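## Task

Scene 1: press the green button, which starts the recorder's pen carriage at once. The carriage makes a single pass and never pauses. A key pen inks its own colour lane only while that key is fully pressed and the carriage moves; a half-pressed key may or may not ink. At the end, every printed box must have ink along its centre line, and no ink may lie outside any box. On the sheet's edge ruler the pens begin at 68 mm and travel at 9.61 mm/s. Arm feet (metres) and facing (degrees counter-clockwise from +x): arm1 x=+0.65 y=+0.36 z=+0.74 facing -166; arm2 x=+0.65 y=-0.36 z=+0.77 facing +169; arm3 x=-0.65 y=+0.10 z=+0.76 facing +8; arm4 x=-0.08 y=-0.65 z=+0.81 facing +98. Anything that stays right only because a robot is still holding it at the end does not count.

## Robot and tools

Setup. Four identical i2rt Big YAM arms, named arm1, arm2, arm3 and arm4, each have six revolute joints, a two-finger gripper and a wrist camera. The hand reaches roughly 1.0 m from the joint-1 axis. A fixed room camera, cam_sheet, looks down at the recorder sheet. Chart timing: a box at ruler position p is reached by the pens at (p - start) / speed seconds after the green button is pressed. So each key must be fully down for the whole of each box span in its colour and up elsewhere.

Frame. Everything uses one shared scene frame: origin on the floor, +z up. Each foot's position and facing are given in the task. Facing is measured counter-clockwise from +x. The point called hand lies midway between the fingertips. Its z axis runs along the fingers, and its y axis is the direction the fingers open.

execute_actions. Argument "actions" is a list holding one action, or nothing. An empty list only returns state and images. The action is an object keyed by arm name. Each arm gets {"joints": {...}}: absolute joint targets by name, not offsets. Every arm named starts moving together, and they may finish at different moments. Names, units and allowed ranges:
- joint1_rad, -2.879 to 2.879 rad, tolerance ±0.045. Rotates the whole arm about its foot; positive is counter-clockwise seen from above; 0 points along the foot's facing.
- joint2_rad, 0 to 3.141, ±0.14. Shoulder: 0 is upper arm back and about level; increasing lifts it up, then forward.
- joint3_rad, 0 to 3.019, ±0.09. Elbow: 0 is fully folded; increasing opens it.
- joint4_rad, -1.692 to 1.57, ±0.055. Hand pitch; positive tips fingers up.
- joint5_rad, -1.57 to 1.57, ±0.03. Sideways hand swing; positive goes to the arm's right.
- joint6_rad, -2.094 to 2.094, ±0.035. Hand roll; positive is clockwise when viewed from behind the hand.
- gripper_m, 0 to 0.093 metres. This is the fingertip gap, not an angle; ±0.003.
With joints 1 and 6 at 0 and the hand level and forward, the camera rides on top of the hand, looking at the fingertips. Each joint has its own speed, so the path between postures can curve widely. "cameras" is an optional list drawn from arm1_cam_wrist, arm2_cam_wrist, arm3_cam_wrist, arm4_cam_wrist, cam_sheet, or "all". If it is left out, null or ["all"], every camera is sent. [] sends none. An unknown name, unknown key or out-of-range number rejects the whole call, and nothing moves. Example: {"arm1": {"joints": {"gripper_m": 0.05}}, "arm2": {"joints": {"joint1_rad": 0.3}}}.

wait: "seconds", 0 to 10. Sends no commands and returns the same report as an empty action.

zoom_image: "camera" (one name) and "region" [x0, y0, x1, y1] in pixels of that camera's latest full image. The origin is top-left, and the region can be at most 504x504. Images are 504x504. Wrist cameras are fisheye; cam_sheet is a narrow pinhole. Calibration (K, distortion, T_world_to_cam) is provided but can be off by a few degrees and millimetres. Wrist camera poses come from the joint readings.

read_manual: optional "section" ("licences"). It returns only the licence text.

finished_scene: "scene", 1 or 2. It ends that scene permanently and reports success. Replying without any tool call ends all scenes.

Reading results. joint_positions gives current joint values. The pictures line lists the images in order. joint_status describes how each commanded motion ended:
- off_target: the joint rested away from its target and may still be pushing.
- contact_stop: the joint holds where it stopped.
- time_out: the joint may keep a target near where it stands and keep pushing; on_its_own names it. To relax it, send its reported position.
- not_followed, or "joint command not followed" with a cause: a self- or inter-arm clearance check blocked that arm's joint targets. A gripper target in the same action still runs, and the blocked targets may be retried later.
on_its_own lists joints that the call did not command; "held at" shows each one's held target. Joints left out of an action can keep pushing toward old targets. Very small target changes may not move a joint. If a result reports a stop, later calls in that same reply are skipped.

Hazards. The arms do not stop on contact; they keep pushing, sometimes hard. A hard press between two arms fails the run, and a hard hit can too. The clearance check may act late, and it ignores fingers, gripper housings and wrist cameras. No line reports arm-to-arm touching. Avoid drops, slips, slams and very hard pushes. Motors heat while holding load or pushing. From 85 °C a MOTOR HOT warning appears. At 100 °C the arm goes limp and falls (OVER-TEMPERATURE FAULT), and its unfinished keys show limit_stop_at_motor_heat; resend the targets. Some heat carries into the next scene. The simulation keeps running while you think, with the last command held. Fewer seconds of robot motion is better.

Each tool is called after "Emit:" by a JSON object that holds its "method" and its "body", one argument or row to a line.

## Session

Emit:
{"method": "execute_actions", "body": {
  "actions": []
}}

Scene clock: 0.00 s.
arm1.joint_positions: joint1_rad=-0.705 joint2_rad=+0.468 joint3_rad=+1.641 joint4_rad=-1.440 joint5_rad=+0.013 joint6_rad=+0.427 gripper_m=+0.094
arm1.joint_status: not commanded
arm1.hand: x=+0.5542 y=+0.4055 z=+1.3918 quat_wxyz=(+0.021, -0.719, +0.346, +0.602) (m; scene frame)
arm2.joint_positions: joint1_rad=-0.864 joint2_rad=+0.463 joint3_rad=+1.435 joint4_rad=-1.284 joint5_rad=-0.004 joint6_rad=-0.074 gripper_m=+0.095
arm2.joint_status: not commanded
arm2.hand: x=+0.5726 y=-0.2178 z=+1.3676 quat_wxyz=(-0.315, +0.711, -0.383, -0.498) (m; scene frame)
arm3.joint_positions: joint1_rad=+0.021 joint2_rad=+0.443 joint3_rad=+1.719 joint4_rad=-1.559 joint5_rad=+0.234 joint6_rad=-0.442 gripper_m=+0.095
arm3.joint_status: not commanded
arm3.hand: x=-0.5956 y=+0.0699 z=+1.4172 quat_wxyz=(-0.579, +0.170, -0.778, +0.177) (m; scene frame)
arm4.joint_positions: joint1_rad=+0.425 joint2_rad=+0.294 joint3_rad=+1.608 joint4_rad=-1.219 joint5_rad=-0.209 joint6_rad=-0.745 gripper_m=+0.094
arm4.joint_status: not commanded
arm4.hand: x=-0.1110 y=-0.6481 z=+1.5036 quat_wxyz=(-0.518, +0.673, -0.017, -0.528) (m; scene frame)
pictures: arm1_cam_wrist, arm2_cam_wrist, arm3_cam_wrist, arm4_cam_wrist, cam_sheet
Images, in order (width x height): arm1_cam_wrist 504x504, arm2_cam_wrist 504x504, arm3_cam_wrist 504x504, arm4_cam_wrist 504x504, cam_sheet 504x504.

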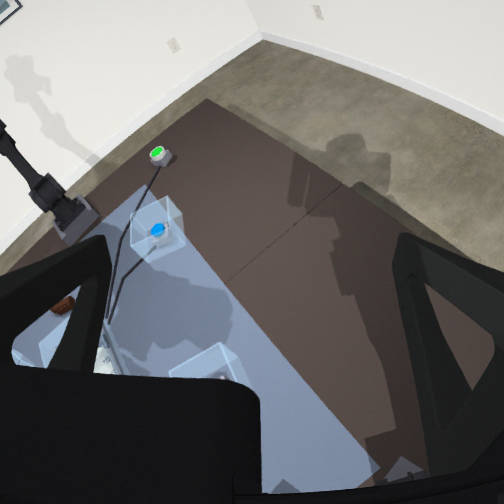

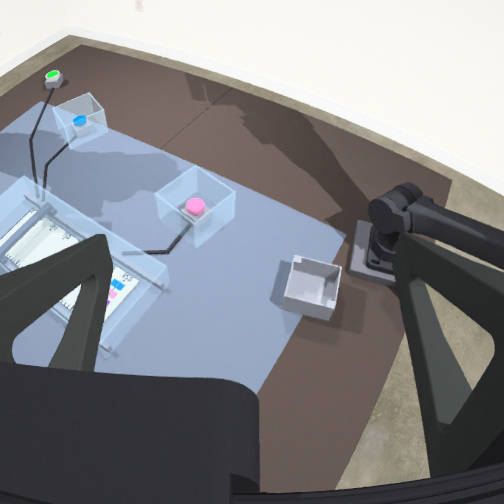

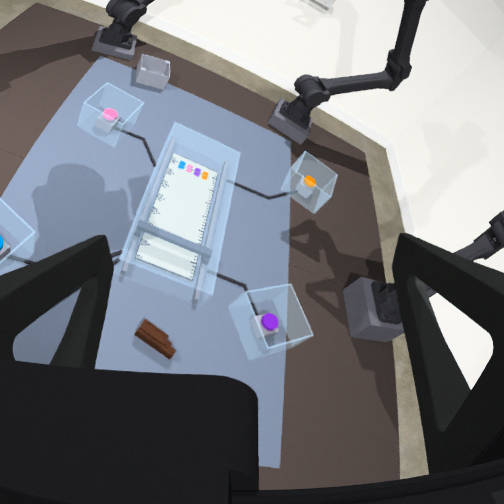

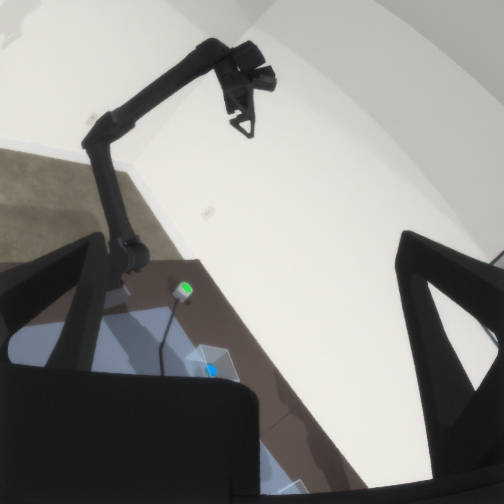

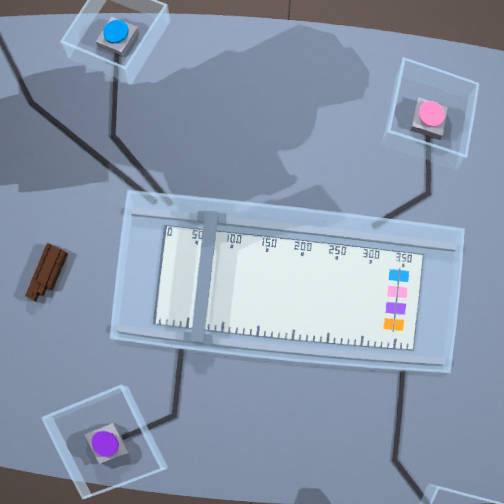

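Emit:
{"method": "zoom_image", "body": {
  "camera": "cam_sheet",
  "region": [300, 230, 460, 370]
}}

Emit:
{"method": "zoom_image", "body": {
  "camera": "cam_sheet",
  "region": [140, 200, 320, 370]
}}

Emit:
{"method": "zoom_image", "body": {
  "camera": "arm3_cam_wrist",
  "region": [0, 60, 360, 380]
}}

Region (300, 230, 460, 370) of cam_sheet's 504x504 image, scaled by 3.150, with more detail than that image has; it fills the top 441 rows of this view, and the rest is white.

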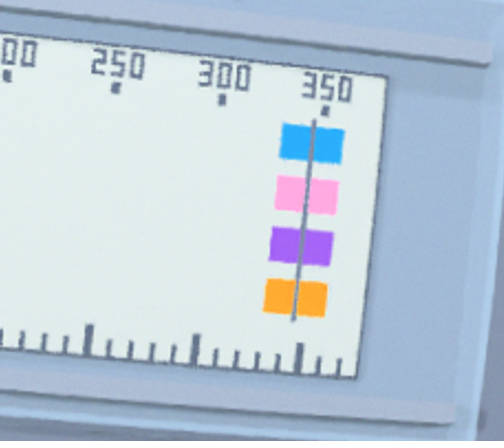

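Region (140, 200, 320, 370) of cam_sheet's 504x504 image, scaled by 2.800, with more detail than that image has.

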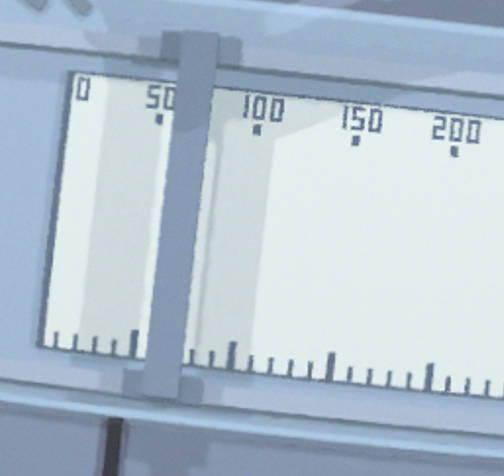

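Region (0, 60, 360, 380) of arm3_cam_wrist's 504x504 image, scaled by 1.400, with more detail than that image has.

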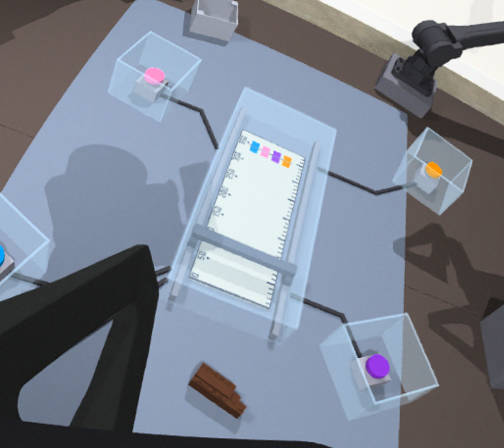

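Emit:
{"method": "execute_actions", "body": {
  "actions": [
    {"arm1":{"joints":{"joint1_rad":0.055,"joint2_rad":1.524,"joint3_rad":1.295,"joint4_rad":-1.342,"joint5_rad":0,"joint6_rad":0,"gripper_m":0}},"arm2":{"joints":{"joint1_rad":0.378,"joint2_rad":1.275,"joint3_rad":0.963,"joint4_rad":-1.259,"joint5_rad":0,"joint6_rad":0,"gripper_m":0}},"arm3":{"joints":{"joint1_rad":1.431,"joint2_rad":1.347,"joint3_rad":1.056,"joint4_rad":-1.28,"joint5_rad":0,"joint6_rad":0,"gripper_m":0}},"arm4":{"joints":{"joint1_rad":0.238,"joint2_rad":1.422,"joint3_rad":0.991,"joint4_rad":-1.14,"joint5_rad":0,"joint6_rad":0,"gripper_m":0}}}
  ]
}}

Scene clock: 70.33 s.
arm1.joint_positions: joint1_rad=+0.058 joint2_rad=+1.504 joint3_rad=+1.297 joint4_rad=-1.345 joint5_rad=+0.002 joint6_rad=+0.011 gripper_m=+0.001
arm1.joint_status: all done
arm1.hand: x=+0.2237 y=+0.2314 z=+0.9267 quat_wxyz=(+0.000, -0.990, -0.142, +0.003) (m; scene frame)
arm2.joint_positions: joint1_rad=+0.377 joint2_rad=+1.270 joint3_rad=+0.942 joint4_rad=-1.257 joint5_rad=+0.001 joint6_rad=-0.012 gripper_m=+0.001
arm2.joint_status: all done
arm2.hand: x=+0.3231 y=-0.4184 z=+0.9115 quat_wxyz=(-0.001, +0.995, +0.095, +0.006) (m; scene frame)
arm3.joint_positions: joint1_rad=+1.427 joint2_rad=+1.349 joint3_rad=+1.042 joint4_rad=-1.271 joint5_rad=+0.001 joint6_rad=-0.011 gripper_m=+0.001
arm3.joint_status: all done
arm3.hand: x=-0.6493 y=+0.4676 z=+0.9177 quat_wxyz=(+0.001, +0.710, -0.704, +0.005) (m; scene frame)
arm4.joint_positions: joint1_rad=+0.241 joint2_rad=+1.423 joint3_rad=+0.965 joint4_rad=-1.137 joint5_rad=-0.002 joint6_rad=-0.012 gripper_m=+0.001
arm4.joint_status: all done
arm4.hand: x=-0.2155 y=-0.3055 z=+0.9046 quat_wxyz=(+0.015, +0.831, -0.556, +0.007) (m; scene frame)
pictures: arm1_cam_wrist, arm2_cam_wrist, arm3_cam_wrist, arm4_cam_wrist, cam_sheet
camera_calibration (this result's frames):
arm1_cam_wrist: T_world_to_cam=[[-0.289852, 0.957066, -0.00313032, -0.150803], [0.782594, 0.238893, 0.574871, -0.754588], [0.550937, 0.164178, -0.818238, 0.722598], [0, 0, 0, 1]] pos_world=[0.14872, 0.20596, 1.02458]
arm2_cam_wrist: T_world_to_cam=[[-0.162244, 0.986751, 0.000454243, 0.463093], [0.792176, 0.129977, 0.596292, -0.741803], [0.588332, 0.0971046, -0.802768, 0.703778], [0, 0, 0, 1]] pos_world=[0.248717, -0.42888, 1.00709]
arm3_cam_wrist: T_world_to_cam=[[0.999985, 0.00439711, 0.00316523, 0.642494], [0.00163167, -0.801518, 0.597969, -0.167653], [0.00516632, -0.597955, -0.801513, 1.14394], [0, 0, 0, 1]] pos_world=[-0.648121, 0.546825, 1.0151]
arm4_cam_wrist: T_world_to_cam=[[0.924611, 0.380649, -0.0141757, 0.326001], [0.307292, -0.723397, 0.618278, -0.710749], [0.225093, -0.576023, -0.785831, 0.709292], [0, 0, 0, 1]] pos_world=[-0.242673, -0.229677, 1.00145]
Images, in order (width x height): arm1_cam_wrist 504x504, arm2_cam_wrist 504x504, arm3_cam_wrist 504x504, arm4_cam_wrist 504x504, cam_sheet 504x504.

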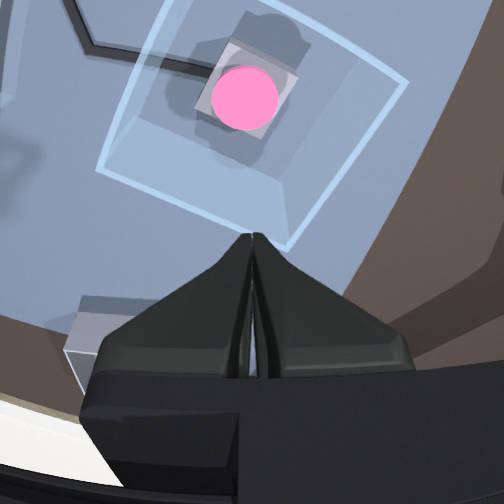

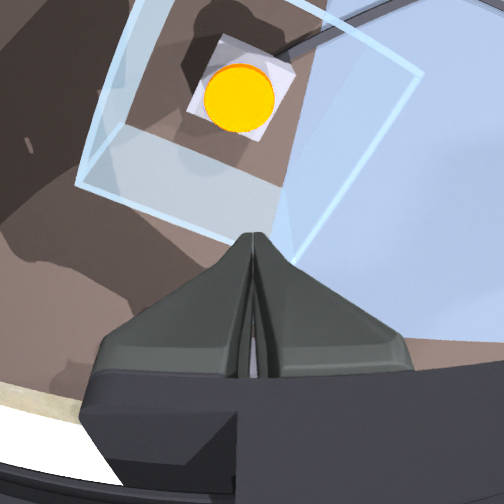

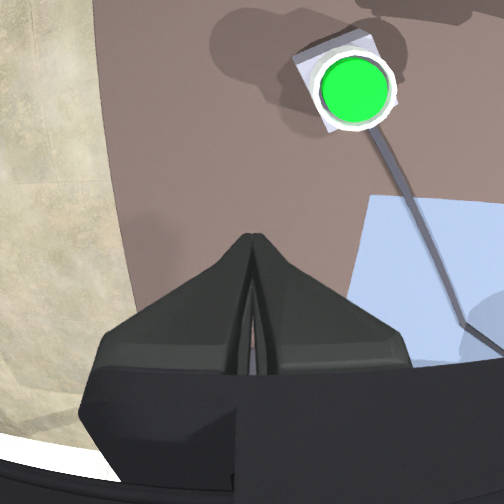

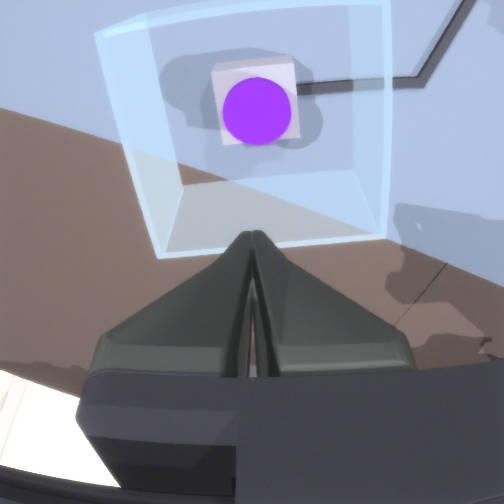

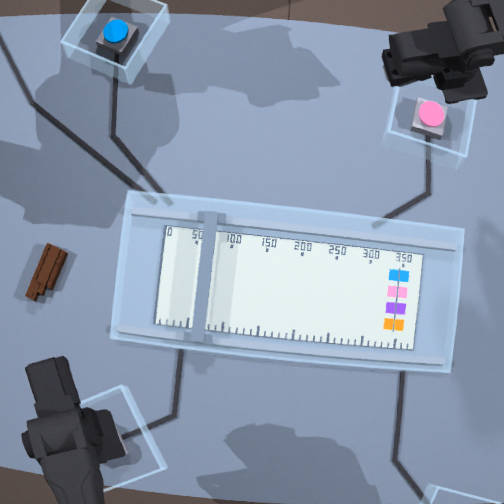

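Emit:
{"method": "execute_actions", "body": {
  "actions": [
    {"arm1":{"joints":{"joint1_rad":0.07,"joint2_rad":1.666,"joint3_rad":1.159,"joint4_rad":-1.064}},"arm2":{"joints":{"joint1_rad":0.384,"joint2_rad":1.425,"joint3_rad":0.782,"joint4_rad":-0.928}},"arm3":{"joints":{"joint1_rad":1.263,"joint2_rad":1.504,"joint3_rad":0.962,"joint4_rad":-1.029}},"arm4":{"joints":{"joint1_rad":0.233,"joint2_rad":1.578,"joint3_rad":0.819,"joint4_rad":-0.812}}}
  ]
}}

Scene clock: 83.60 s.
arm1.joint_positions: joint1_rad=+0.058 joint2_rad=+1.674 joint3_rad=+1.158 joint4_rad=-1.075 joint5_rad=+0.002 joint6_rad=+0.011 gripper_m=+0.001
arm1.joint_status: all done
arm1.hand: x=+0.2133 y=+0.2281 z=+0.8039 quat_wxyz=(+0.003, -0.990, -0.142, -0.016) (m; scene frame)
arm2.joint_positions: joint1_rad=+0.377 joint2_rad=+1.431 joint3_rad=+0.763 joint4_rad=-0.937 joint5_rad=+0.001 joint6_rad=-0.012 gripper_m=+0.001
arm2.joint_status: all done
arm2.hand: x=+0.3277 y=-0.4176 z=+0.8006 quat_wxyz=(-0.002, +0.995, +0.095, +0.016) (m; scene frame)
arm3.joint_positions: joint1_rad=+1.258 joint2_rad=+1.513 joint3_rad=+0.959 joint4_rad=-1.041 joint5_rad=+0.001 joint6_rad=-0.009 gripper_m=+0.001
arm3.joint_status: all done
arm3.hand: x=-0.5836 y=+0.4809 z=+0.8296 quat_wxyz=(+0.008, +0.647, -0.762, +0.011) (m; scene frame)
arm4.joint_positions: joint1_rad=+0.241 joint2_rad=+1.590 joint3_rad=+0.799 joint4_rad=-0.821 joint5_rad=-0.002 joint6_rad=-0.011 gripper_m=+0.001
arm4.joint_status: all done
arm4.hand: x=-0.2114 y=-0.3199 z=+0.7949 quat_wxyz=(+0.019, +0.831, -0.556, +0.014) (m; scene frame)
pictures: arm1_cam_wrist, arm2_cam_wrist, arm3_cam_wrist, arm4_cam_wrist, cam_sheet
camera_calibration (this result's frames):
arm1_cam_wrist: T_world_to_cam=[[-0.289774, 0.95709, -0.00307401, -0.151111], [0.760155, 0.232098, 0.606872, -0.694466], [0.581545, 0.173519, -0.794793, 0.600925], [0, 0, 0, 1]] pos_world=[0.134649, 0.201539, 0.898599]
arm2_cam_wrist: T_world_to_cam=[[-0.162252, 0.986749, 0.00076944, 0.462797], [0.780151, 0.127803, 0.612397, -0.689265], [0.604184, 0.0999629, -0.79055, 0.598222], [0, 0, 0, 1]] pos_world=[0.251384, -0.428374, 0.894672]
arm3_cam_wrist: T_world_to_cam=[[0.986098, -0.16613, 0.00341548, 0.650723], [-0.133452, -0.779551, 0.611957, -0.205446], [-0.0990017, -0.603905, -0.790884, 1.01422], [0, 0, 0, 1]] pos_world=[-0.568685, 0.560441, 0.925632]
arm4_cam_wrist: T_world_to_cam=[[0.924757, 0.380288, -0.0143524, 0.326184], [0.303382, -0.713924, 0.631087, -0.662519], [0.229748, -0.587957, -0.775579, 0.602859], [0, 0, 0, 1]] pos_world=[-0.239151, -0.242577, 0.890353]
Images, in order (width x height): arm1_cam_wrist 504x504, arm2_cam_wrist 504x504, arm3_cam_wrist 504x504, arm4_cam_wrist 504x504, cam_sheet 504x504.

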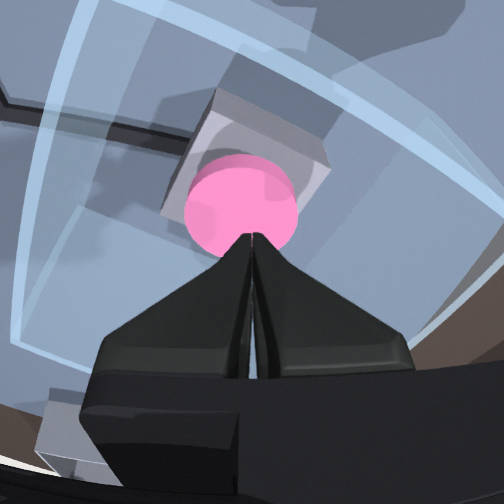

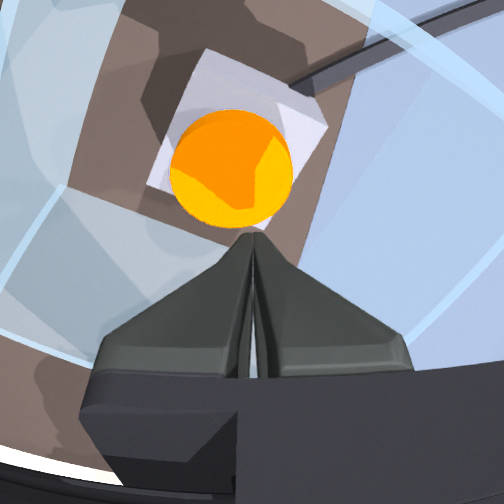

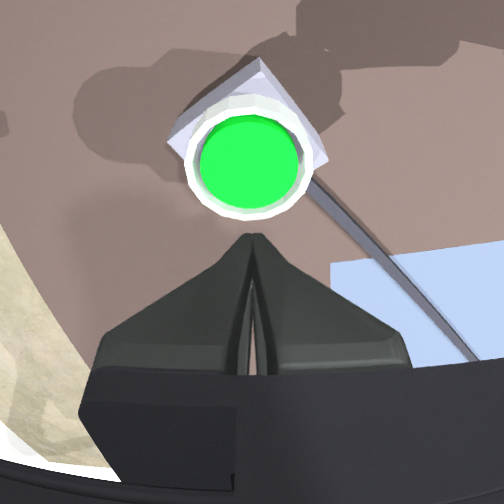

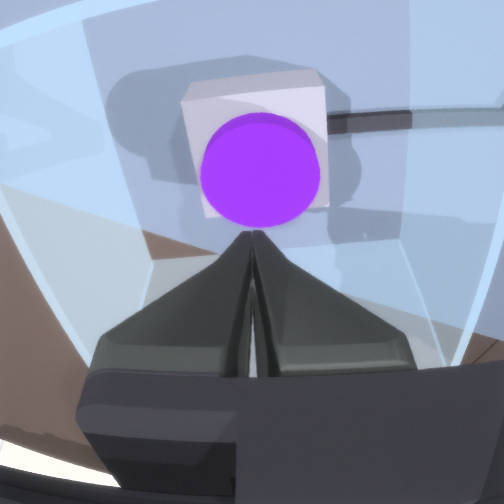

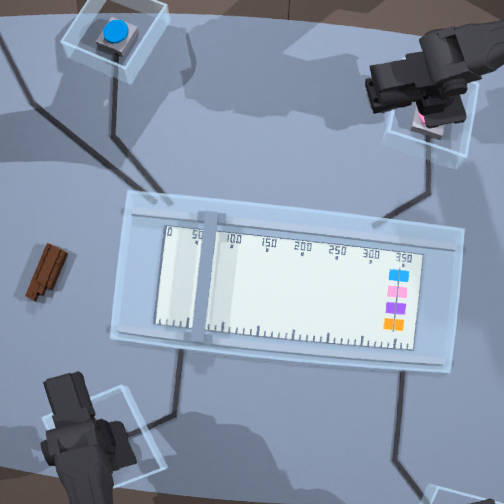

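Emit:
{"method": "execute_actions", "body": {
  "actions": [
    {"arm1":{"joints":{"joint1_rad":0.09,"joint2_rad":1.76,"joint3_rad":1.101,"joint4_rad":-0.912}},"arm2":{"joints":{"joint1_rad":0.405,"joint2_rad":1.586,"joint3_rad":0.754,"joint4_rad":-0.739}},"arm3":{"joints":{"joint2_rad":1.542,"joint3_rad":1.29,"joint4_rad":-1.319}},"arm4":{"joints":{"joint2_rad":1.742,"joint3_rad":0.812,"joint4_rad":-0.641}}}
  ]
}}

Emit:
{"method": "execute_actions", "body": {
  "actions": [
    {"arm3":{"joints":{"joint1_rad":0.396}}}
  ]
}}

Scene clock: 102.20 s.
arm1.joint_positions: joint1_rad=+0.082 joint2_rad=+1.702 joint3_rad=+1.122 joint4_rad=-0.954 joint5_rad=+0.002 joint6_rad=+0.011 gripper_m=+0.001
arm1.joint_status: all done
arm1.hand: x=+0.2057 y=+0.2141 z=+0.7797 quat_wxyz=(-0.002, -0.988, -0.154, +0.012) (m; scene frame)
arm2.joint_positions: joint1_rad=+0.398 joint2_rad=+1.504 joint3_rad=+0.770 joint4_rad=-0.821 joint5_rad=+0.001 joint6_rad=-0.012 gripper_m=+0.001
arm2.joint_status: joint4_rad time_out (moved +0.117 of +0.198); the others done
arm2.on_its_own: joint4_rad reads -0.821 and still pushes toward -0.739 since a time_out
arm2.hand: x=+0.3051 y=-0.4292 z=+0.7792 quat_wxyz=(+0.000, +0.994, +0.106, -0.009) (m; scene frame)
arm3.joint_positions: joint1_rad=+1.258 joint2_rad=+1.537 joint3_rad=+1.260 joint4_rad=-1.308 joint5_rad=+0.001 joint6_rad=-0.009 gripper_m=+0.001
arm3.joint_status: all done
arm3.hand: x=-0.5747 y=+0.5346 z=+0.9250 quat_wxyz=(+0.004, +0.647, -0.762, +0.007) (m; scene frame)
arm4.joint_positions: joint1_rad=+0.241 joint2_rad=+1.672 joint3_rad=+0.811 joint4_rad=-0.696 joint5_rad=-0.002 joint6_rad=-0.010 gripper_m=+0.001
arm4.joint_status: all done
arm4.hand: x=-0.2209 y=-0.2971 z=+0.7690 quat_wxyz=(+0.004, +0.830, -0.557, -0.009) (m; scene frame)
pictures: arm1_cam_wrist, arm2_cam_wrist, arm3_cam_wrist, arm4_cam_wrist, cam_sheet
camera_calibration (this result's frames):
arm1_cam_wrist: T_world_to_cam=[[-0.312807, 0.949809, -0.00382716, -0.133146], [0.785781, 0.261046, 0.560717, -0.646286], [0.533573, 0.172389, -0.827999, 0.624447], [0, 0, 0, 1]] pos_world=[0.133002, 0.187526, 0.878915]
arm2_cam_wrist: T_world_to_cam=[[-0.18291, 0.98313, 0.0000446006, 0.475881], [0.806745, 0.150068, 0.571526, -0.623747], [0.561877, 0.104574, -0.820584, 0.634404], [0, 0, 0, 1]] pos_world=[0.233791, -0.440591, 0.877048]
arm3_cam_wrist: T_world_to_cam=[[0.9861, -0.166119, 0.00346374, 0.650521], [-0.134485, -0.785726, 0.603778, -0.210501], [-0.0975776, -0.595851, -0.797145, 1.12527], [0, 0, 0, 1]] pos_world=[-0.559986, 0.613164, 1.02185]
arm4_cam_wrist: T_world_to_cam=[[0.925338, 0.378895, -0.0137392, 0.32513], [0.314074, -0.745726, 0.58758, -0.600762], [0.212385, -0.548025, -0.80905, 0.632122], [0, 0, 0, 1]] pos_world=[-0.246425, -0.224775, 0.86888]
Images, in order (width x height): arm1_cam_wrist 504x504, arm2_cam_wrist 504x504, arm3_cam_wrist 504x504, arm4_cam_wrist 504x504, cam_sheet 504x504.

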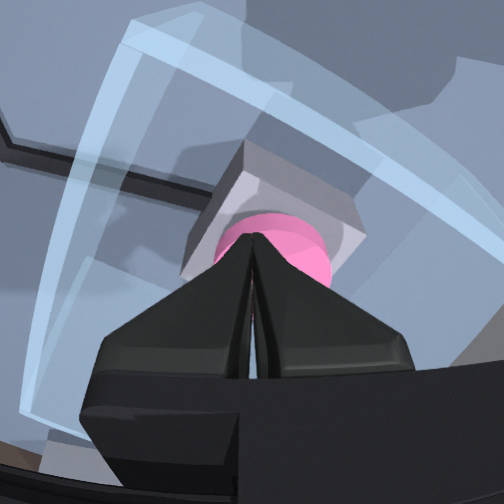

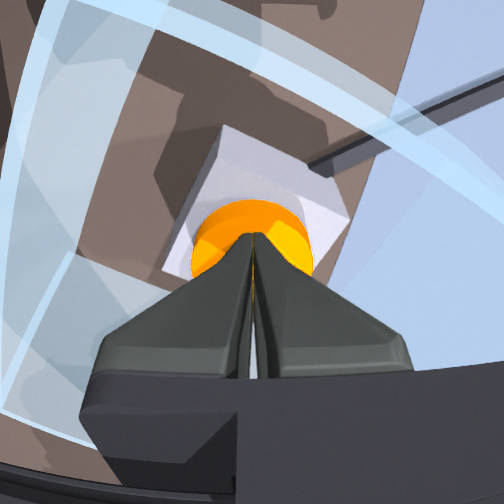

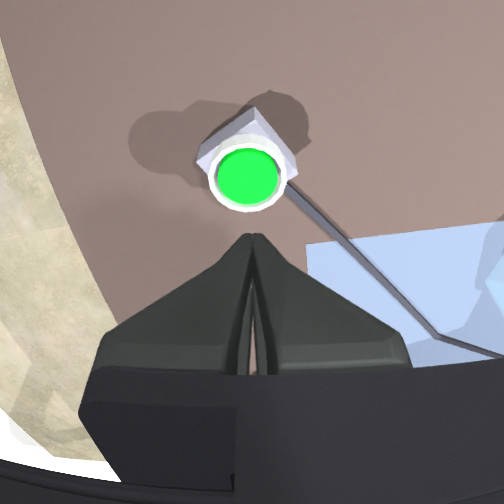

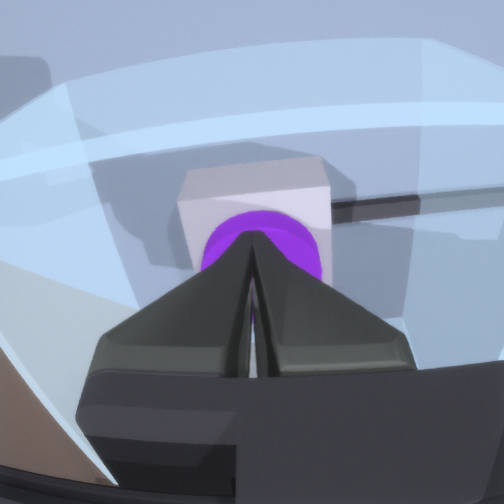

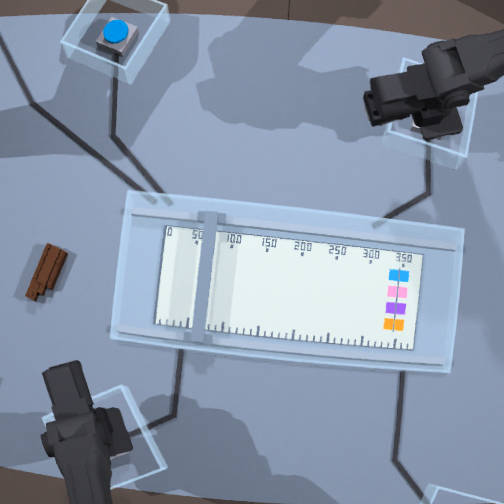

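not run: a stop came earlier in this reply.

Emit:
{"method": "zoom_image", "body": {
  "camera": "arm2_cam_wrist",
  "region": [130, 100, 380, 320]
}}

Emit:
{"method": "zoom_image", "body": {
  "camera": "cam_sheet",
  "region": [150, 200, 270, 350]
}}

Region (130, 100, 380, 320) of arm2_cam_wrist's 504x504 image, scaled by 2.016, with more detail than that image has; it fills the top 444 rows of this view, and the rest is white.

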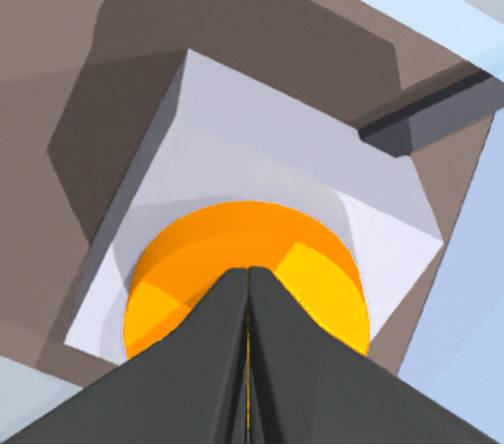

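Region (150, 200, 270, 350) of cam_sheet's 504x504 image, scaled by 3.360, with more detail than that image has; it fills the left 403 columns of this view, and the rest is white.

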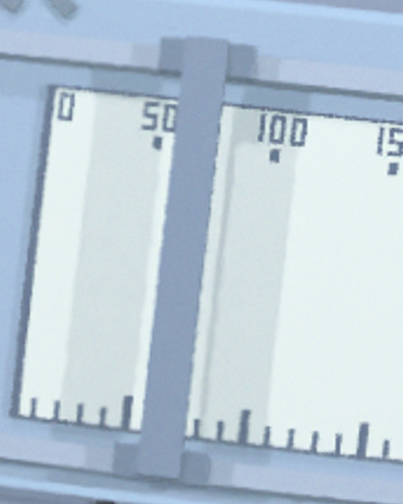

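Emit:
{"method": "execute_actions", "body": {
  "actions": [
    {"arm2":{"joints":{"joint2_rad":1.64,"joint4_rad":-0.8}},"arm1":{"joints":{"joint2_rad":1.82,"joint4_rad":-0.94}},"arm3":{"joints":{"joint1_rad":0.396}},"arm4":{"joints":{"joint2_rad":1.8,"joint4_rad":-0.68}}}
  ]
}}

Scene clock: 116.87 s.
arm1.joint_positions: joint1_rad=+0.082 joint2_rad=+1.704 joint3_rad=+1.122 joint4_rad=-0.955 joint5_rad=+0.002 joint6_rad=+0.011 gripper_m=+0.001
arm1.joint_status: all done
arm1.hand: x=+0.2062 y=+0.2143 z=+0.7788 quat_wxyz=(-0.001, -0.988, -0.154, +0.010) (m; scene frame)
arm2.joint_positions: joint1_rad=+0.398 joint2_rad=+1.517 joint3_rad=+0.780 joint4_rad=-0.840 joint5_rad=+0.001 joint6_rad=-0.012 gripper_m=+0.001
arm2.joint_status: all done
arm2.hand: x=+0.3061 y=-0.4289 z=+0.7781 quat_wxyz=(-0.001, +0.994, +0.106, +0.001) (m; scene frame)
arm3.joint_positions: joint1_rad=+0.396 joint2_rad=+1.537 joint3_rad=+1.260 joint4_rad=-1.308 joint5_rad=+0.001 joint6_rad=-0.009 gripper_m=+0.001
arm3.joint_status: all done
arm3.hand: x=-0.2718 y=+0.3257 z=+0.9267 quat_wxyz=(+0.005, +0.270, -0.963, +0.004) (m; scene frame)
arm4.joint_positions: joint1_rad=+0.241 joint2_rad=+1.682 joint3_rad=+0.822 joint4_rad=-0.716 joint5_rad=-0.002 joint6_rad=-0.010 gripper_m=+0.001
arm4.joint_status: all done
arm4.hand: x=-0.2207 y=-0.2977 z=+0.7683 quat_wxyz=(+0.009, +0.830, -0.557, -0.001) (m; scene frame)
pictures: arm1_cam_wrist, arm2_cam_wrist, arm3_cam_wrist, arm4_cam_wrist, cam_sheet
camera_calibration (this result's frames):
arm1_cam_wrist: T_world_to_cam=[[-0.3128, 0.949811, -0.00382424, -0.133153], [0.784151, 0.260511, 0.563241, -0.647706], [0.535969, 0.173183, -0.826284, 0.621482], [0, 0, 0, 1]] pos_world=[0.133154, 0.187575, 0.877826]
arm2_cam_wrist: T_world_to_cam=[[-0.182908, 0.98313, 0.000377741, 0.475605], [0.794597, 0.147606, 0.588922, -0.634862], [0.578931, 0.108019, -0.80819, 0.619488], [0, 0, 0, 1]] pos_world=[0.232811, -0.440788, 0.874368]
arm3_cam_wrist: T_world_to_cam=[[0.515642, -0.8568, 0.00269386, 0.414844], [-0.685864, -0.410881, 0.600639, -0.603979], [-0.513521, -0.311562, -0.799516, 0.828296], [0, 0, 0, 1]] pos_world=[-0.202812, 0.365341, 1.02389]
arm4_cam_wrist: T_world_to_cam=[[0.925336, 0.378892, -0.0139246, 0.325277], [0.310152, -0.735311, 0.602597, -0.610083], [0.21808, -0.561923, -0.797924, 0.619692], [0, 0, 0, 1]] pos_world=[-0.246915, -0.223627, 0.86663]
Images, in order (width x height): arm1_cam_wrist 504x504, arm2_cam_wrist 504x504, arm3_cam_wrist 504x504, arm4_cam_wrist 504x504, cam_sheet 504x504.

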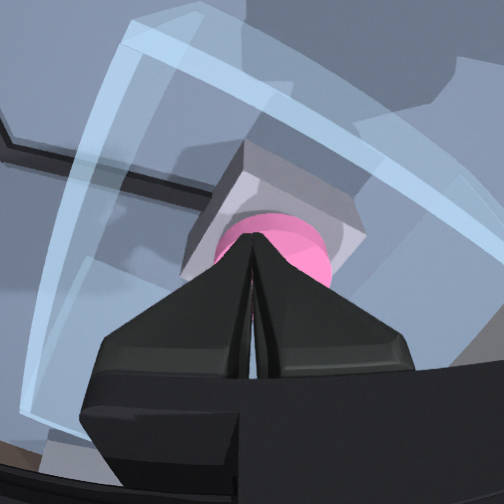

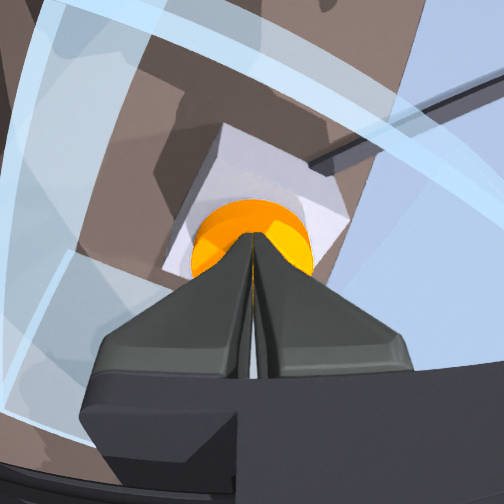

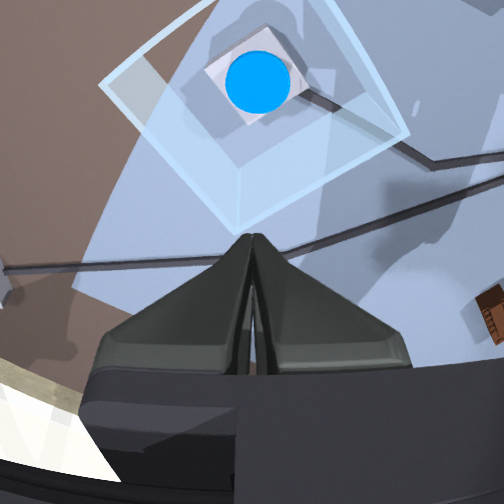

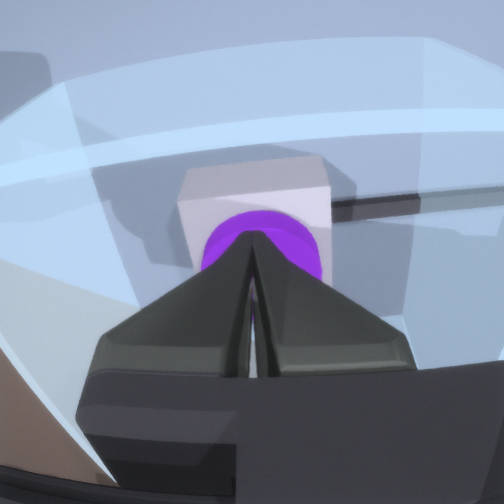

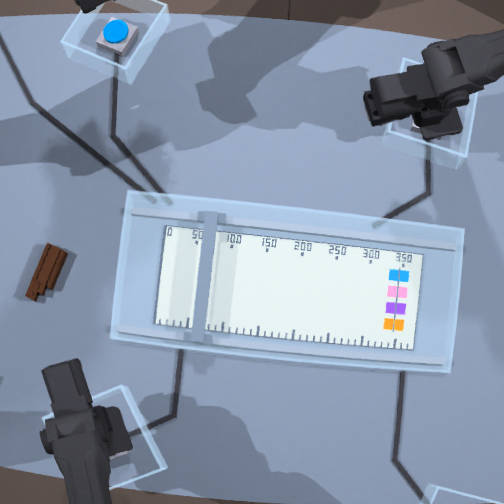

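Emit:
{"method": "execute_actions", "body": {
  "actions": [
    {"arm1":{"joints":{"joint2_rad":1.666,"joint3_rad":1.159,"joint4_rad":-1.064}},"arm2":{"joints":{"joint2_rad":1.44,"joint3_rad":0.78,"joint4_rad":-0.93}},"arm3":{"joints":{"joint1_rad":0.37,"joint2_rad":1.705,"joint3_rad":1.151,"joint4_rad":-1.017}},"arm4":{"joints":{"joint2_rad":1.59,"joint3_rad":0.82,"joint4_rad":-0.812}}}
  ]
}}

Scene clock: 130.00 s.
arm1.joint_positions: joint1_rad=+0.082 joint2_rad=+1.683 joint3_rad=+1.135 joint4_rad=-1.053 joint5_rad=+0.002 joint6_rad=+0.011 gripper_m=+0.001
arm1.joint_status: all done
arm1.hand: x=+0.2218 y=+0.2194 z=+0.7925 quat_wxyz=(+0.004, -0.988, -0.154, -0.021) (m; scene frame)
arm2.joint_positions: joint1_rad=+0.398 joint2_rad=+1.437 joint3_rad=+0.781 joint4_rad=-0.923 joint5_rad=+0.001 joint6_rad=-0.012 gripper_m=+0.001
arm2.joint_status: all done
arm2.hand: x=+0.3176 y=-0.4266 z=+0.8040 quat_wxyz=(-0.001, +0.994, +0.106, +0.003) (m; scene frame)
arm3.joint_positions: joint1_rad=+0.382 joint2_rad=+1.712 joint3_rad=+1.141 joint4_rad=-1.029 joint5_rad=+0.001 joint6_rad=-0.009 gripper_m=+0.001
arm3.joint_status: all done
arm3.hand: x=-0.2544 y=+0.3278 z=+0.8094 quat_wxyz=(+0.012, +0.263, -0.965, +0.006) (m; scene frame)
arm4.joint_positions: joint1_rad=+0.241 joint2_rad=+1.591 joint3_rad=+0.817 joint4_rad=-0.805 joint5_rad=-0.002 joint6_rad=-0.010 gripper_m=+0.001
arm4.joint_status: all done
arm4.hand: x=-0.2162 y=-0.3078 z=+0.7991 quat_wxyz=(+0.010, +0.830, -0.557, +0.001) (m; scene frame)
pictures: arm1_cam_wrist, arm2_cam_wrist, arm3_cam_wrist, arm4_cam_wrist, cam_sheet
camera_calibration (this result's frames):
arm1_cam_wrist: T_world_to_cam=[[-0.312651, 0.94986, -0.0037577, -0.133231], [0.748268, 0.248729, 0.615004, -0.699466], [0.585102, 0.18947, -0.788515, 0.579166], [0, 0, 0, 1]] pos_world=[0.142862, 0.190794, 0.886355]
arm2_cam_wrist: T_world_to_cam=[[-0.182909, 0.98313, 0.000425333, 0.475381], [0.792831, 0.147248, 0.591385, -0.66114], [0.581346, 0.108507, -0.806389, 0.631499], [0, 0, 0, 1]] pos_world=[0.244005, -0.438532, 0.90002]
arm3_cam_wrist: T_world_to_cam=[[0.50315, -0.864195, 0.00260036, 0.407324], [-0.683976, -0.396381, 0.61242, -0.534557], [-0.52822, -0.309918, -0.790528, 0.732516], [0, 0, 0, 1]] pos_world=[-0.183639, 0.367139, 0.905389]
arm4_cam_wrist: T_world_to_cam=[[0.925336, 0.378891, -0.0139663, 0.325425], [0.309257, -0.732938, 0.605939, -0.639567], [0.219349, -0.565016, -0.795388, 0.634937], [0, 0, 0, 1]] pos_world=[-0.24261, -0.233314, 0.897105]
Images, in order (width x height): arm1_cam_wrist 504x504, arm2_cam_wrist 504x504, arm3_cam_wrist 504x504, arm4_cam_wrist 504x504, cam_sheet 504x504.

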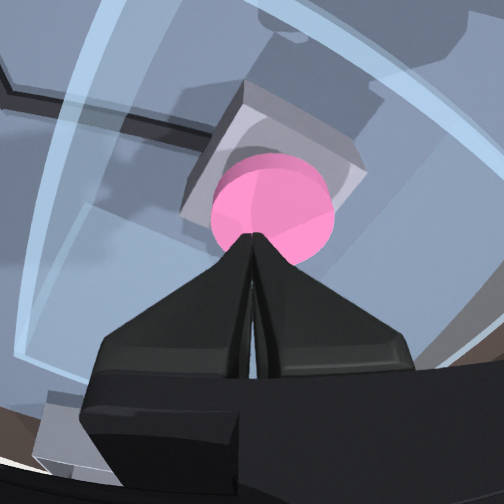

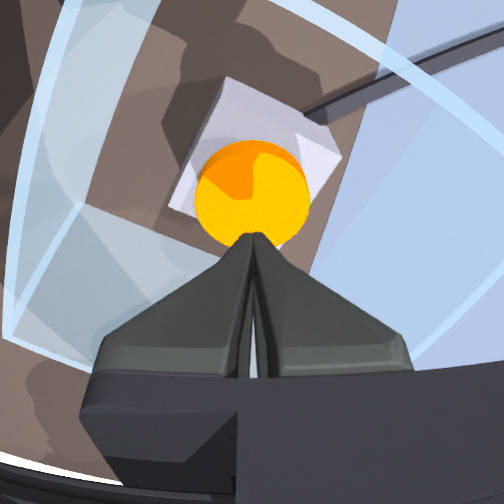

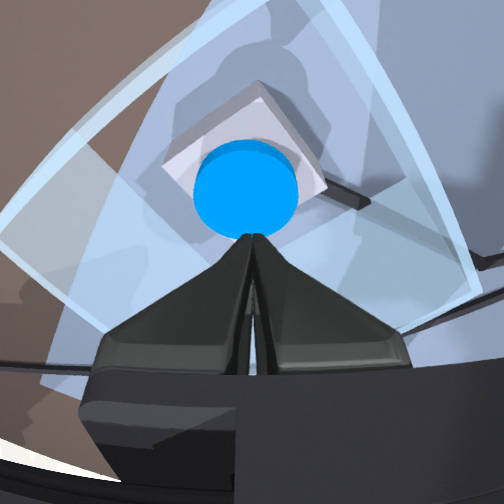

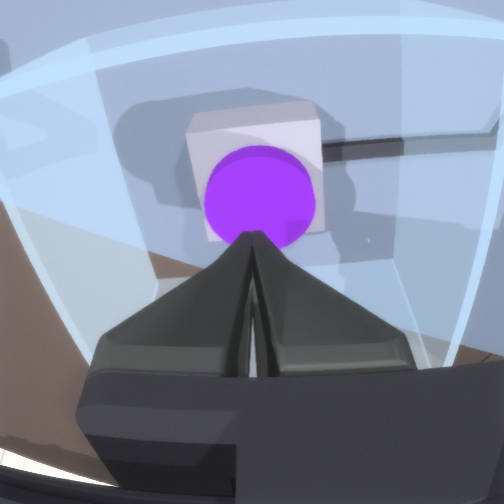

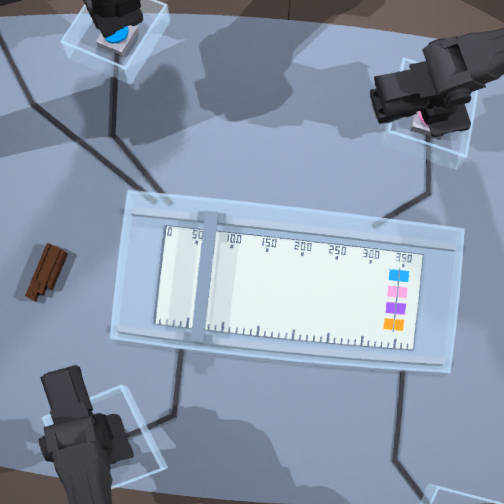

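Emit:
{"method": "execute_actions", "body": {
  "actions": [
    {"arm1":{"joints":{"joint2_rad":1.63,"joint3_rad":1.159,"joint4_rad":-1.085}},"arm2":{"joints":{"joint2_rad":1.42,"joint3_rad":0.78,"joint4_rad":-0.94}},"arm3":{"joints":{"joint2_rad":1.69,"joint3_rad":1.151,"joint4_rad":-1.025}},"arm4":{"joints":{"joint2_rad":1.565,"joint3_rad":0.82,"joint4_rad":-0.83}}}
  ],
  "cameras": []
}}

Emit:
{"method": "execute_actions", "body": {
  "actions": [
    {"arm1":{"joints":{"joint2_rad":1.76,"joint3_rad":1.11,"joint4_rad":-0.94}},"arm2":{"joints":{"joint2_rad":1.57,"joint3_rad":0.77,"joint4_rad":-0.83}},"arm3":{"joints":{"joint2_rad":1.8,"joint3_rad":1.1,"joint4_rad":-0.9}},"arm4":{"joints":{"joint2_rad":1.74,"joint3_rad":0.812,"joint4_rad":-0.7}}}
  ],
  "cameras": ["arm3_cam_wrist"]
}}

Emit:
{"method": "execute_actions", "body": {
  "actions": [
    {"arm1":{"joints":{"joint2_rad":1.63,"joint3_rad":1.159,"joint4_rad":-1.085}},"arm2":{"joints":{"joint2_rad":1.42,"joint3_rad":0.78,"joint4_rad":-0.94}},"arm3":{"joints":{"joint2_rad":1.69,"joint3_rad":1.151,"joint4_rad":-1.025}},"arm4":{"joints":{"joint2_rad":1.565,"joint3_rad":0.82,"joint4_rad":-0.83}}}
  ],
  "cameras": ["arm3_cam_wrist"]
}}

Scene clock: 145.87 s.
arm1.joint_positions: joint1_rad=+0.082 joint2_rad=+1.642 joint3_rad=+1.135 joint4_rad=-1.074 joint5_rad=+0.002 joint6_rad=+0.011 gripper_m=+0.001
arm1.joint_status: all done
arm1.hand: x=+0.2237 y=+0.2201 z=+0.8101 quat_wxyz=(+0.002, -0.988, -0.154, -0.011) (m; scene frame)
arm2.joint_positions: joint1_rad=+0.398 joint2_rad=+1.429 joint3_rad=+0.781 joint4_rad=-0.932 joint5_rad=+0.001 joint6_rad=-0.012 gripper_m=+0.001
arm2.joint_status: all done
arm2.hand: x=+0.3191 y=-0.4263 z=+0.8066 quat_wxyz=(-0.001, +0.994, +0.106, +0.003) (m; scene frame)
arm3.joint_positions: joint1_rad=+0.382 joint2_rad=+1.700 joint3_rad=+1.141 joint4_rad=-1.029 joint5_rad=+0.001 joint6_rad=-0.009 gripper_m=+0.001
arm3.joint_status: all done
arm3.hand: x=-0.2535 y=+0.3283 z=+0.8149 quat_wxyz=(+0.006, +0.263, -0.965, +0.004) (m; scene frame)
arm4.joint_positions: joint1_rad=+0.241 joint2_rad=+1.578 joint3_rad=+0.817 joint4_rad=-0.822 joint5_rad=-0.002 joint6_rad=-0.010 gripper_m=+0.001
arm4.joint_status: all done
arm4.hand: x=-0.2153 y=-0.3099 z=+0.8039 quat_wxyz=(+0.011, +0.830, -0.557, +0.002) (m; scene frame)
pictures: none
No camera images: the call's "cameras" was empty. Leave "cameras" out to get every camera's image.

Scene clock: 146.67 s.
arm1.joint_positions: joint1_rad=+0.082 joint2_rad=+1.711 joint3_rad=+1.135 joint4_rad=-0.958 joint5_rad=+0.001 joint6_rad=+0.011 gripper_m=+0.001
arm1.joint_status: all done
arm1.hand: x=+0.2020 y=+0.2128 z=+0.7799 quat_wxyz=(-0.002, -0.988, -0.154, +0.011) (m; scene frame)
arm2.joint_positions: joint1_rad=+0.398 joint2_rad=+1.515 joint3_rad=+0.783 joint4_rad=-0.854 joint5_rad=+0.001 joint6_rad=-0.012 gripper_m=+0.001
arm2.joint_status: all done
arm2.hand: x=+0.3079 y=-0.4286 z=+0.7794 quat_wxyz=(-0.001, +0.994, +0.105, +0.006) (m; scene frame)
arm3.joint_positions: joint1_rad=+0.382 joint2_rad=+1.774 joint3_rad=+1.113 joint4_rad=-0.913 joint5_rad=+0.001 joint6_rad=-0.009 gripper_m=+0.001
arm3.joint_status: all done
arm3.hand: x=-0.2466 y=+0.3321 z=+0.7730 quat_wxyz=(+0.000, +0.263, -0.965, +0.003) (m; scene frame)
arm4.joint_positions: joint1_rad=+0.241 joint2_rad=+1.681 joint3_rad=+0.824 joint4_rad=-0.723 joint5_rad=-0.002 joint6_rad=-0.010 gripper_m=+0.001
arm4.joint_status: all done
arm4.hand: x=-0.2204 y=-0.2984 z=+0.7692 quat_wxyz=(+0.010, +0.830, -0.557, +0.001) (m; scene frame)
pictures: arm3_cam_wrist
camera_calibration (this result's frames):
arm3_cam_wrist: T_world_to_cam=[[0.50318, -0.864177, 0.00269916, 0.407162], [-0.697073, -0.404031, 0.592325, -0.490435], [-0.510783, -0.299928, -0.805695, 0.721929], [0, 0, 0, 1]] pos_world=[-0.177996, 0.370236, 0.871052]
Images, in order (width x height): arm3_cam_wrist 504x504.

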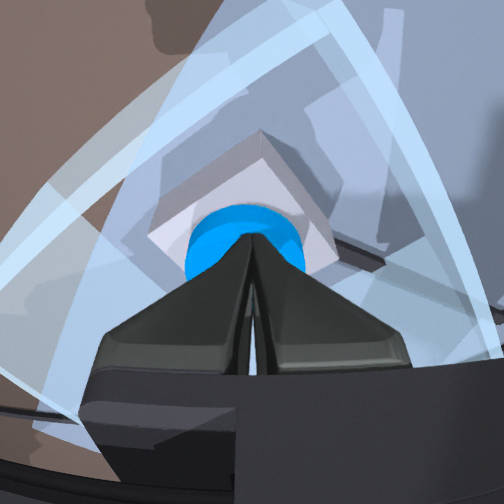

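Scene clock: 147.63 s.
arm1.joint_positions: joint1_rad=+0.082 joint2_rad=+1.636 joint3_rad=+1.135 joint4_rad=-1.075 joint5_rad=+0.001 joint6_rad=+0.011 gripper_m=+0.001
arm1.joint_status: all done
arm1.hand: x=+0.2236 y=+0.2199 z=+0.8125 quat_wxyz=(+0.001, -0.988, -0.154, -0.009) (m; scene frame)
arm2.joint_positions: joint1_rad=+0.398 joint2_rad=+1.414 joint3_rad=+0.779 joint4_rad=-0.932 joint5_rad=+0.001 joint6_rad=-0.012 gripper_m=+0.001
arm2.joint_status: all done
arm2.hand: x=+0.3185 y=-0.4265 z=+0.8108 quat_wxyz=(+0.000, +0.994, +0.105, -0.003) (m; scene frame)
arm3.joint_positions: joint1_rad=+0.382 joint2_rad=+1.684 joint3_rad=+1.114 joint4_rad=-1.015 joint5_rad=+0.001 joint6_rad=-0.009 gripper_m=+0.001
arm3.joint_status: all done
arm3.hand: x=-0.2598 y=+0.3246 z=+0.8132 quat_wxyz=(+0.005, +0.263, -0.965, +0.004) (m; scene frame)
arm4.joint_positions: joint1_rad=+0.241 joint2_rad=+1.562 joint3_rad=+0.816 joint4_rad=-0.823 joint5_rad=-0.002 joint6_rad=-0.010 gripper_m=+0.001
arm4.joint_status: all done
arm4.hand: x=-0.2158 y=-0.3085 z=+0.8090 quat_wxyz=(+0.007, +0.830, -0.557, -0.004) (m; scene frame)
pictures: arm3_cam_wrist
camera_calibration (this result's frames):
arm3_cam_wrist: T_world_to_cam=[[0.503169, -0.864184, 0.00266163, 0.407305], [-0.692164, -0.401163, 0.599982, -0.532312], [-0.517427, -0.303734, -0.800009, 0.7402], [0, 0, 0, 1]] pos_world=[-0.190391, 0.363267, 0.91046]
Images, in order (width x height): arm3_cam_wrist 504x504.

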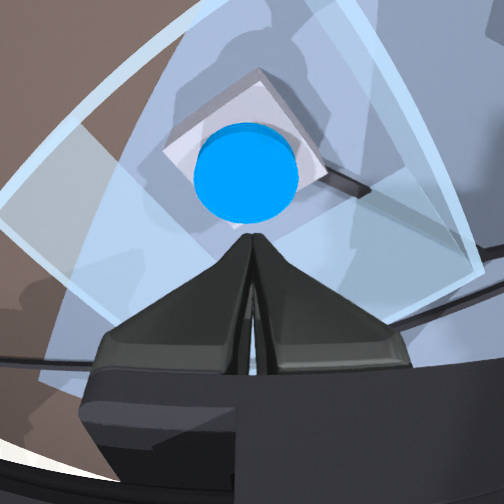

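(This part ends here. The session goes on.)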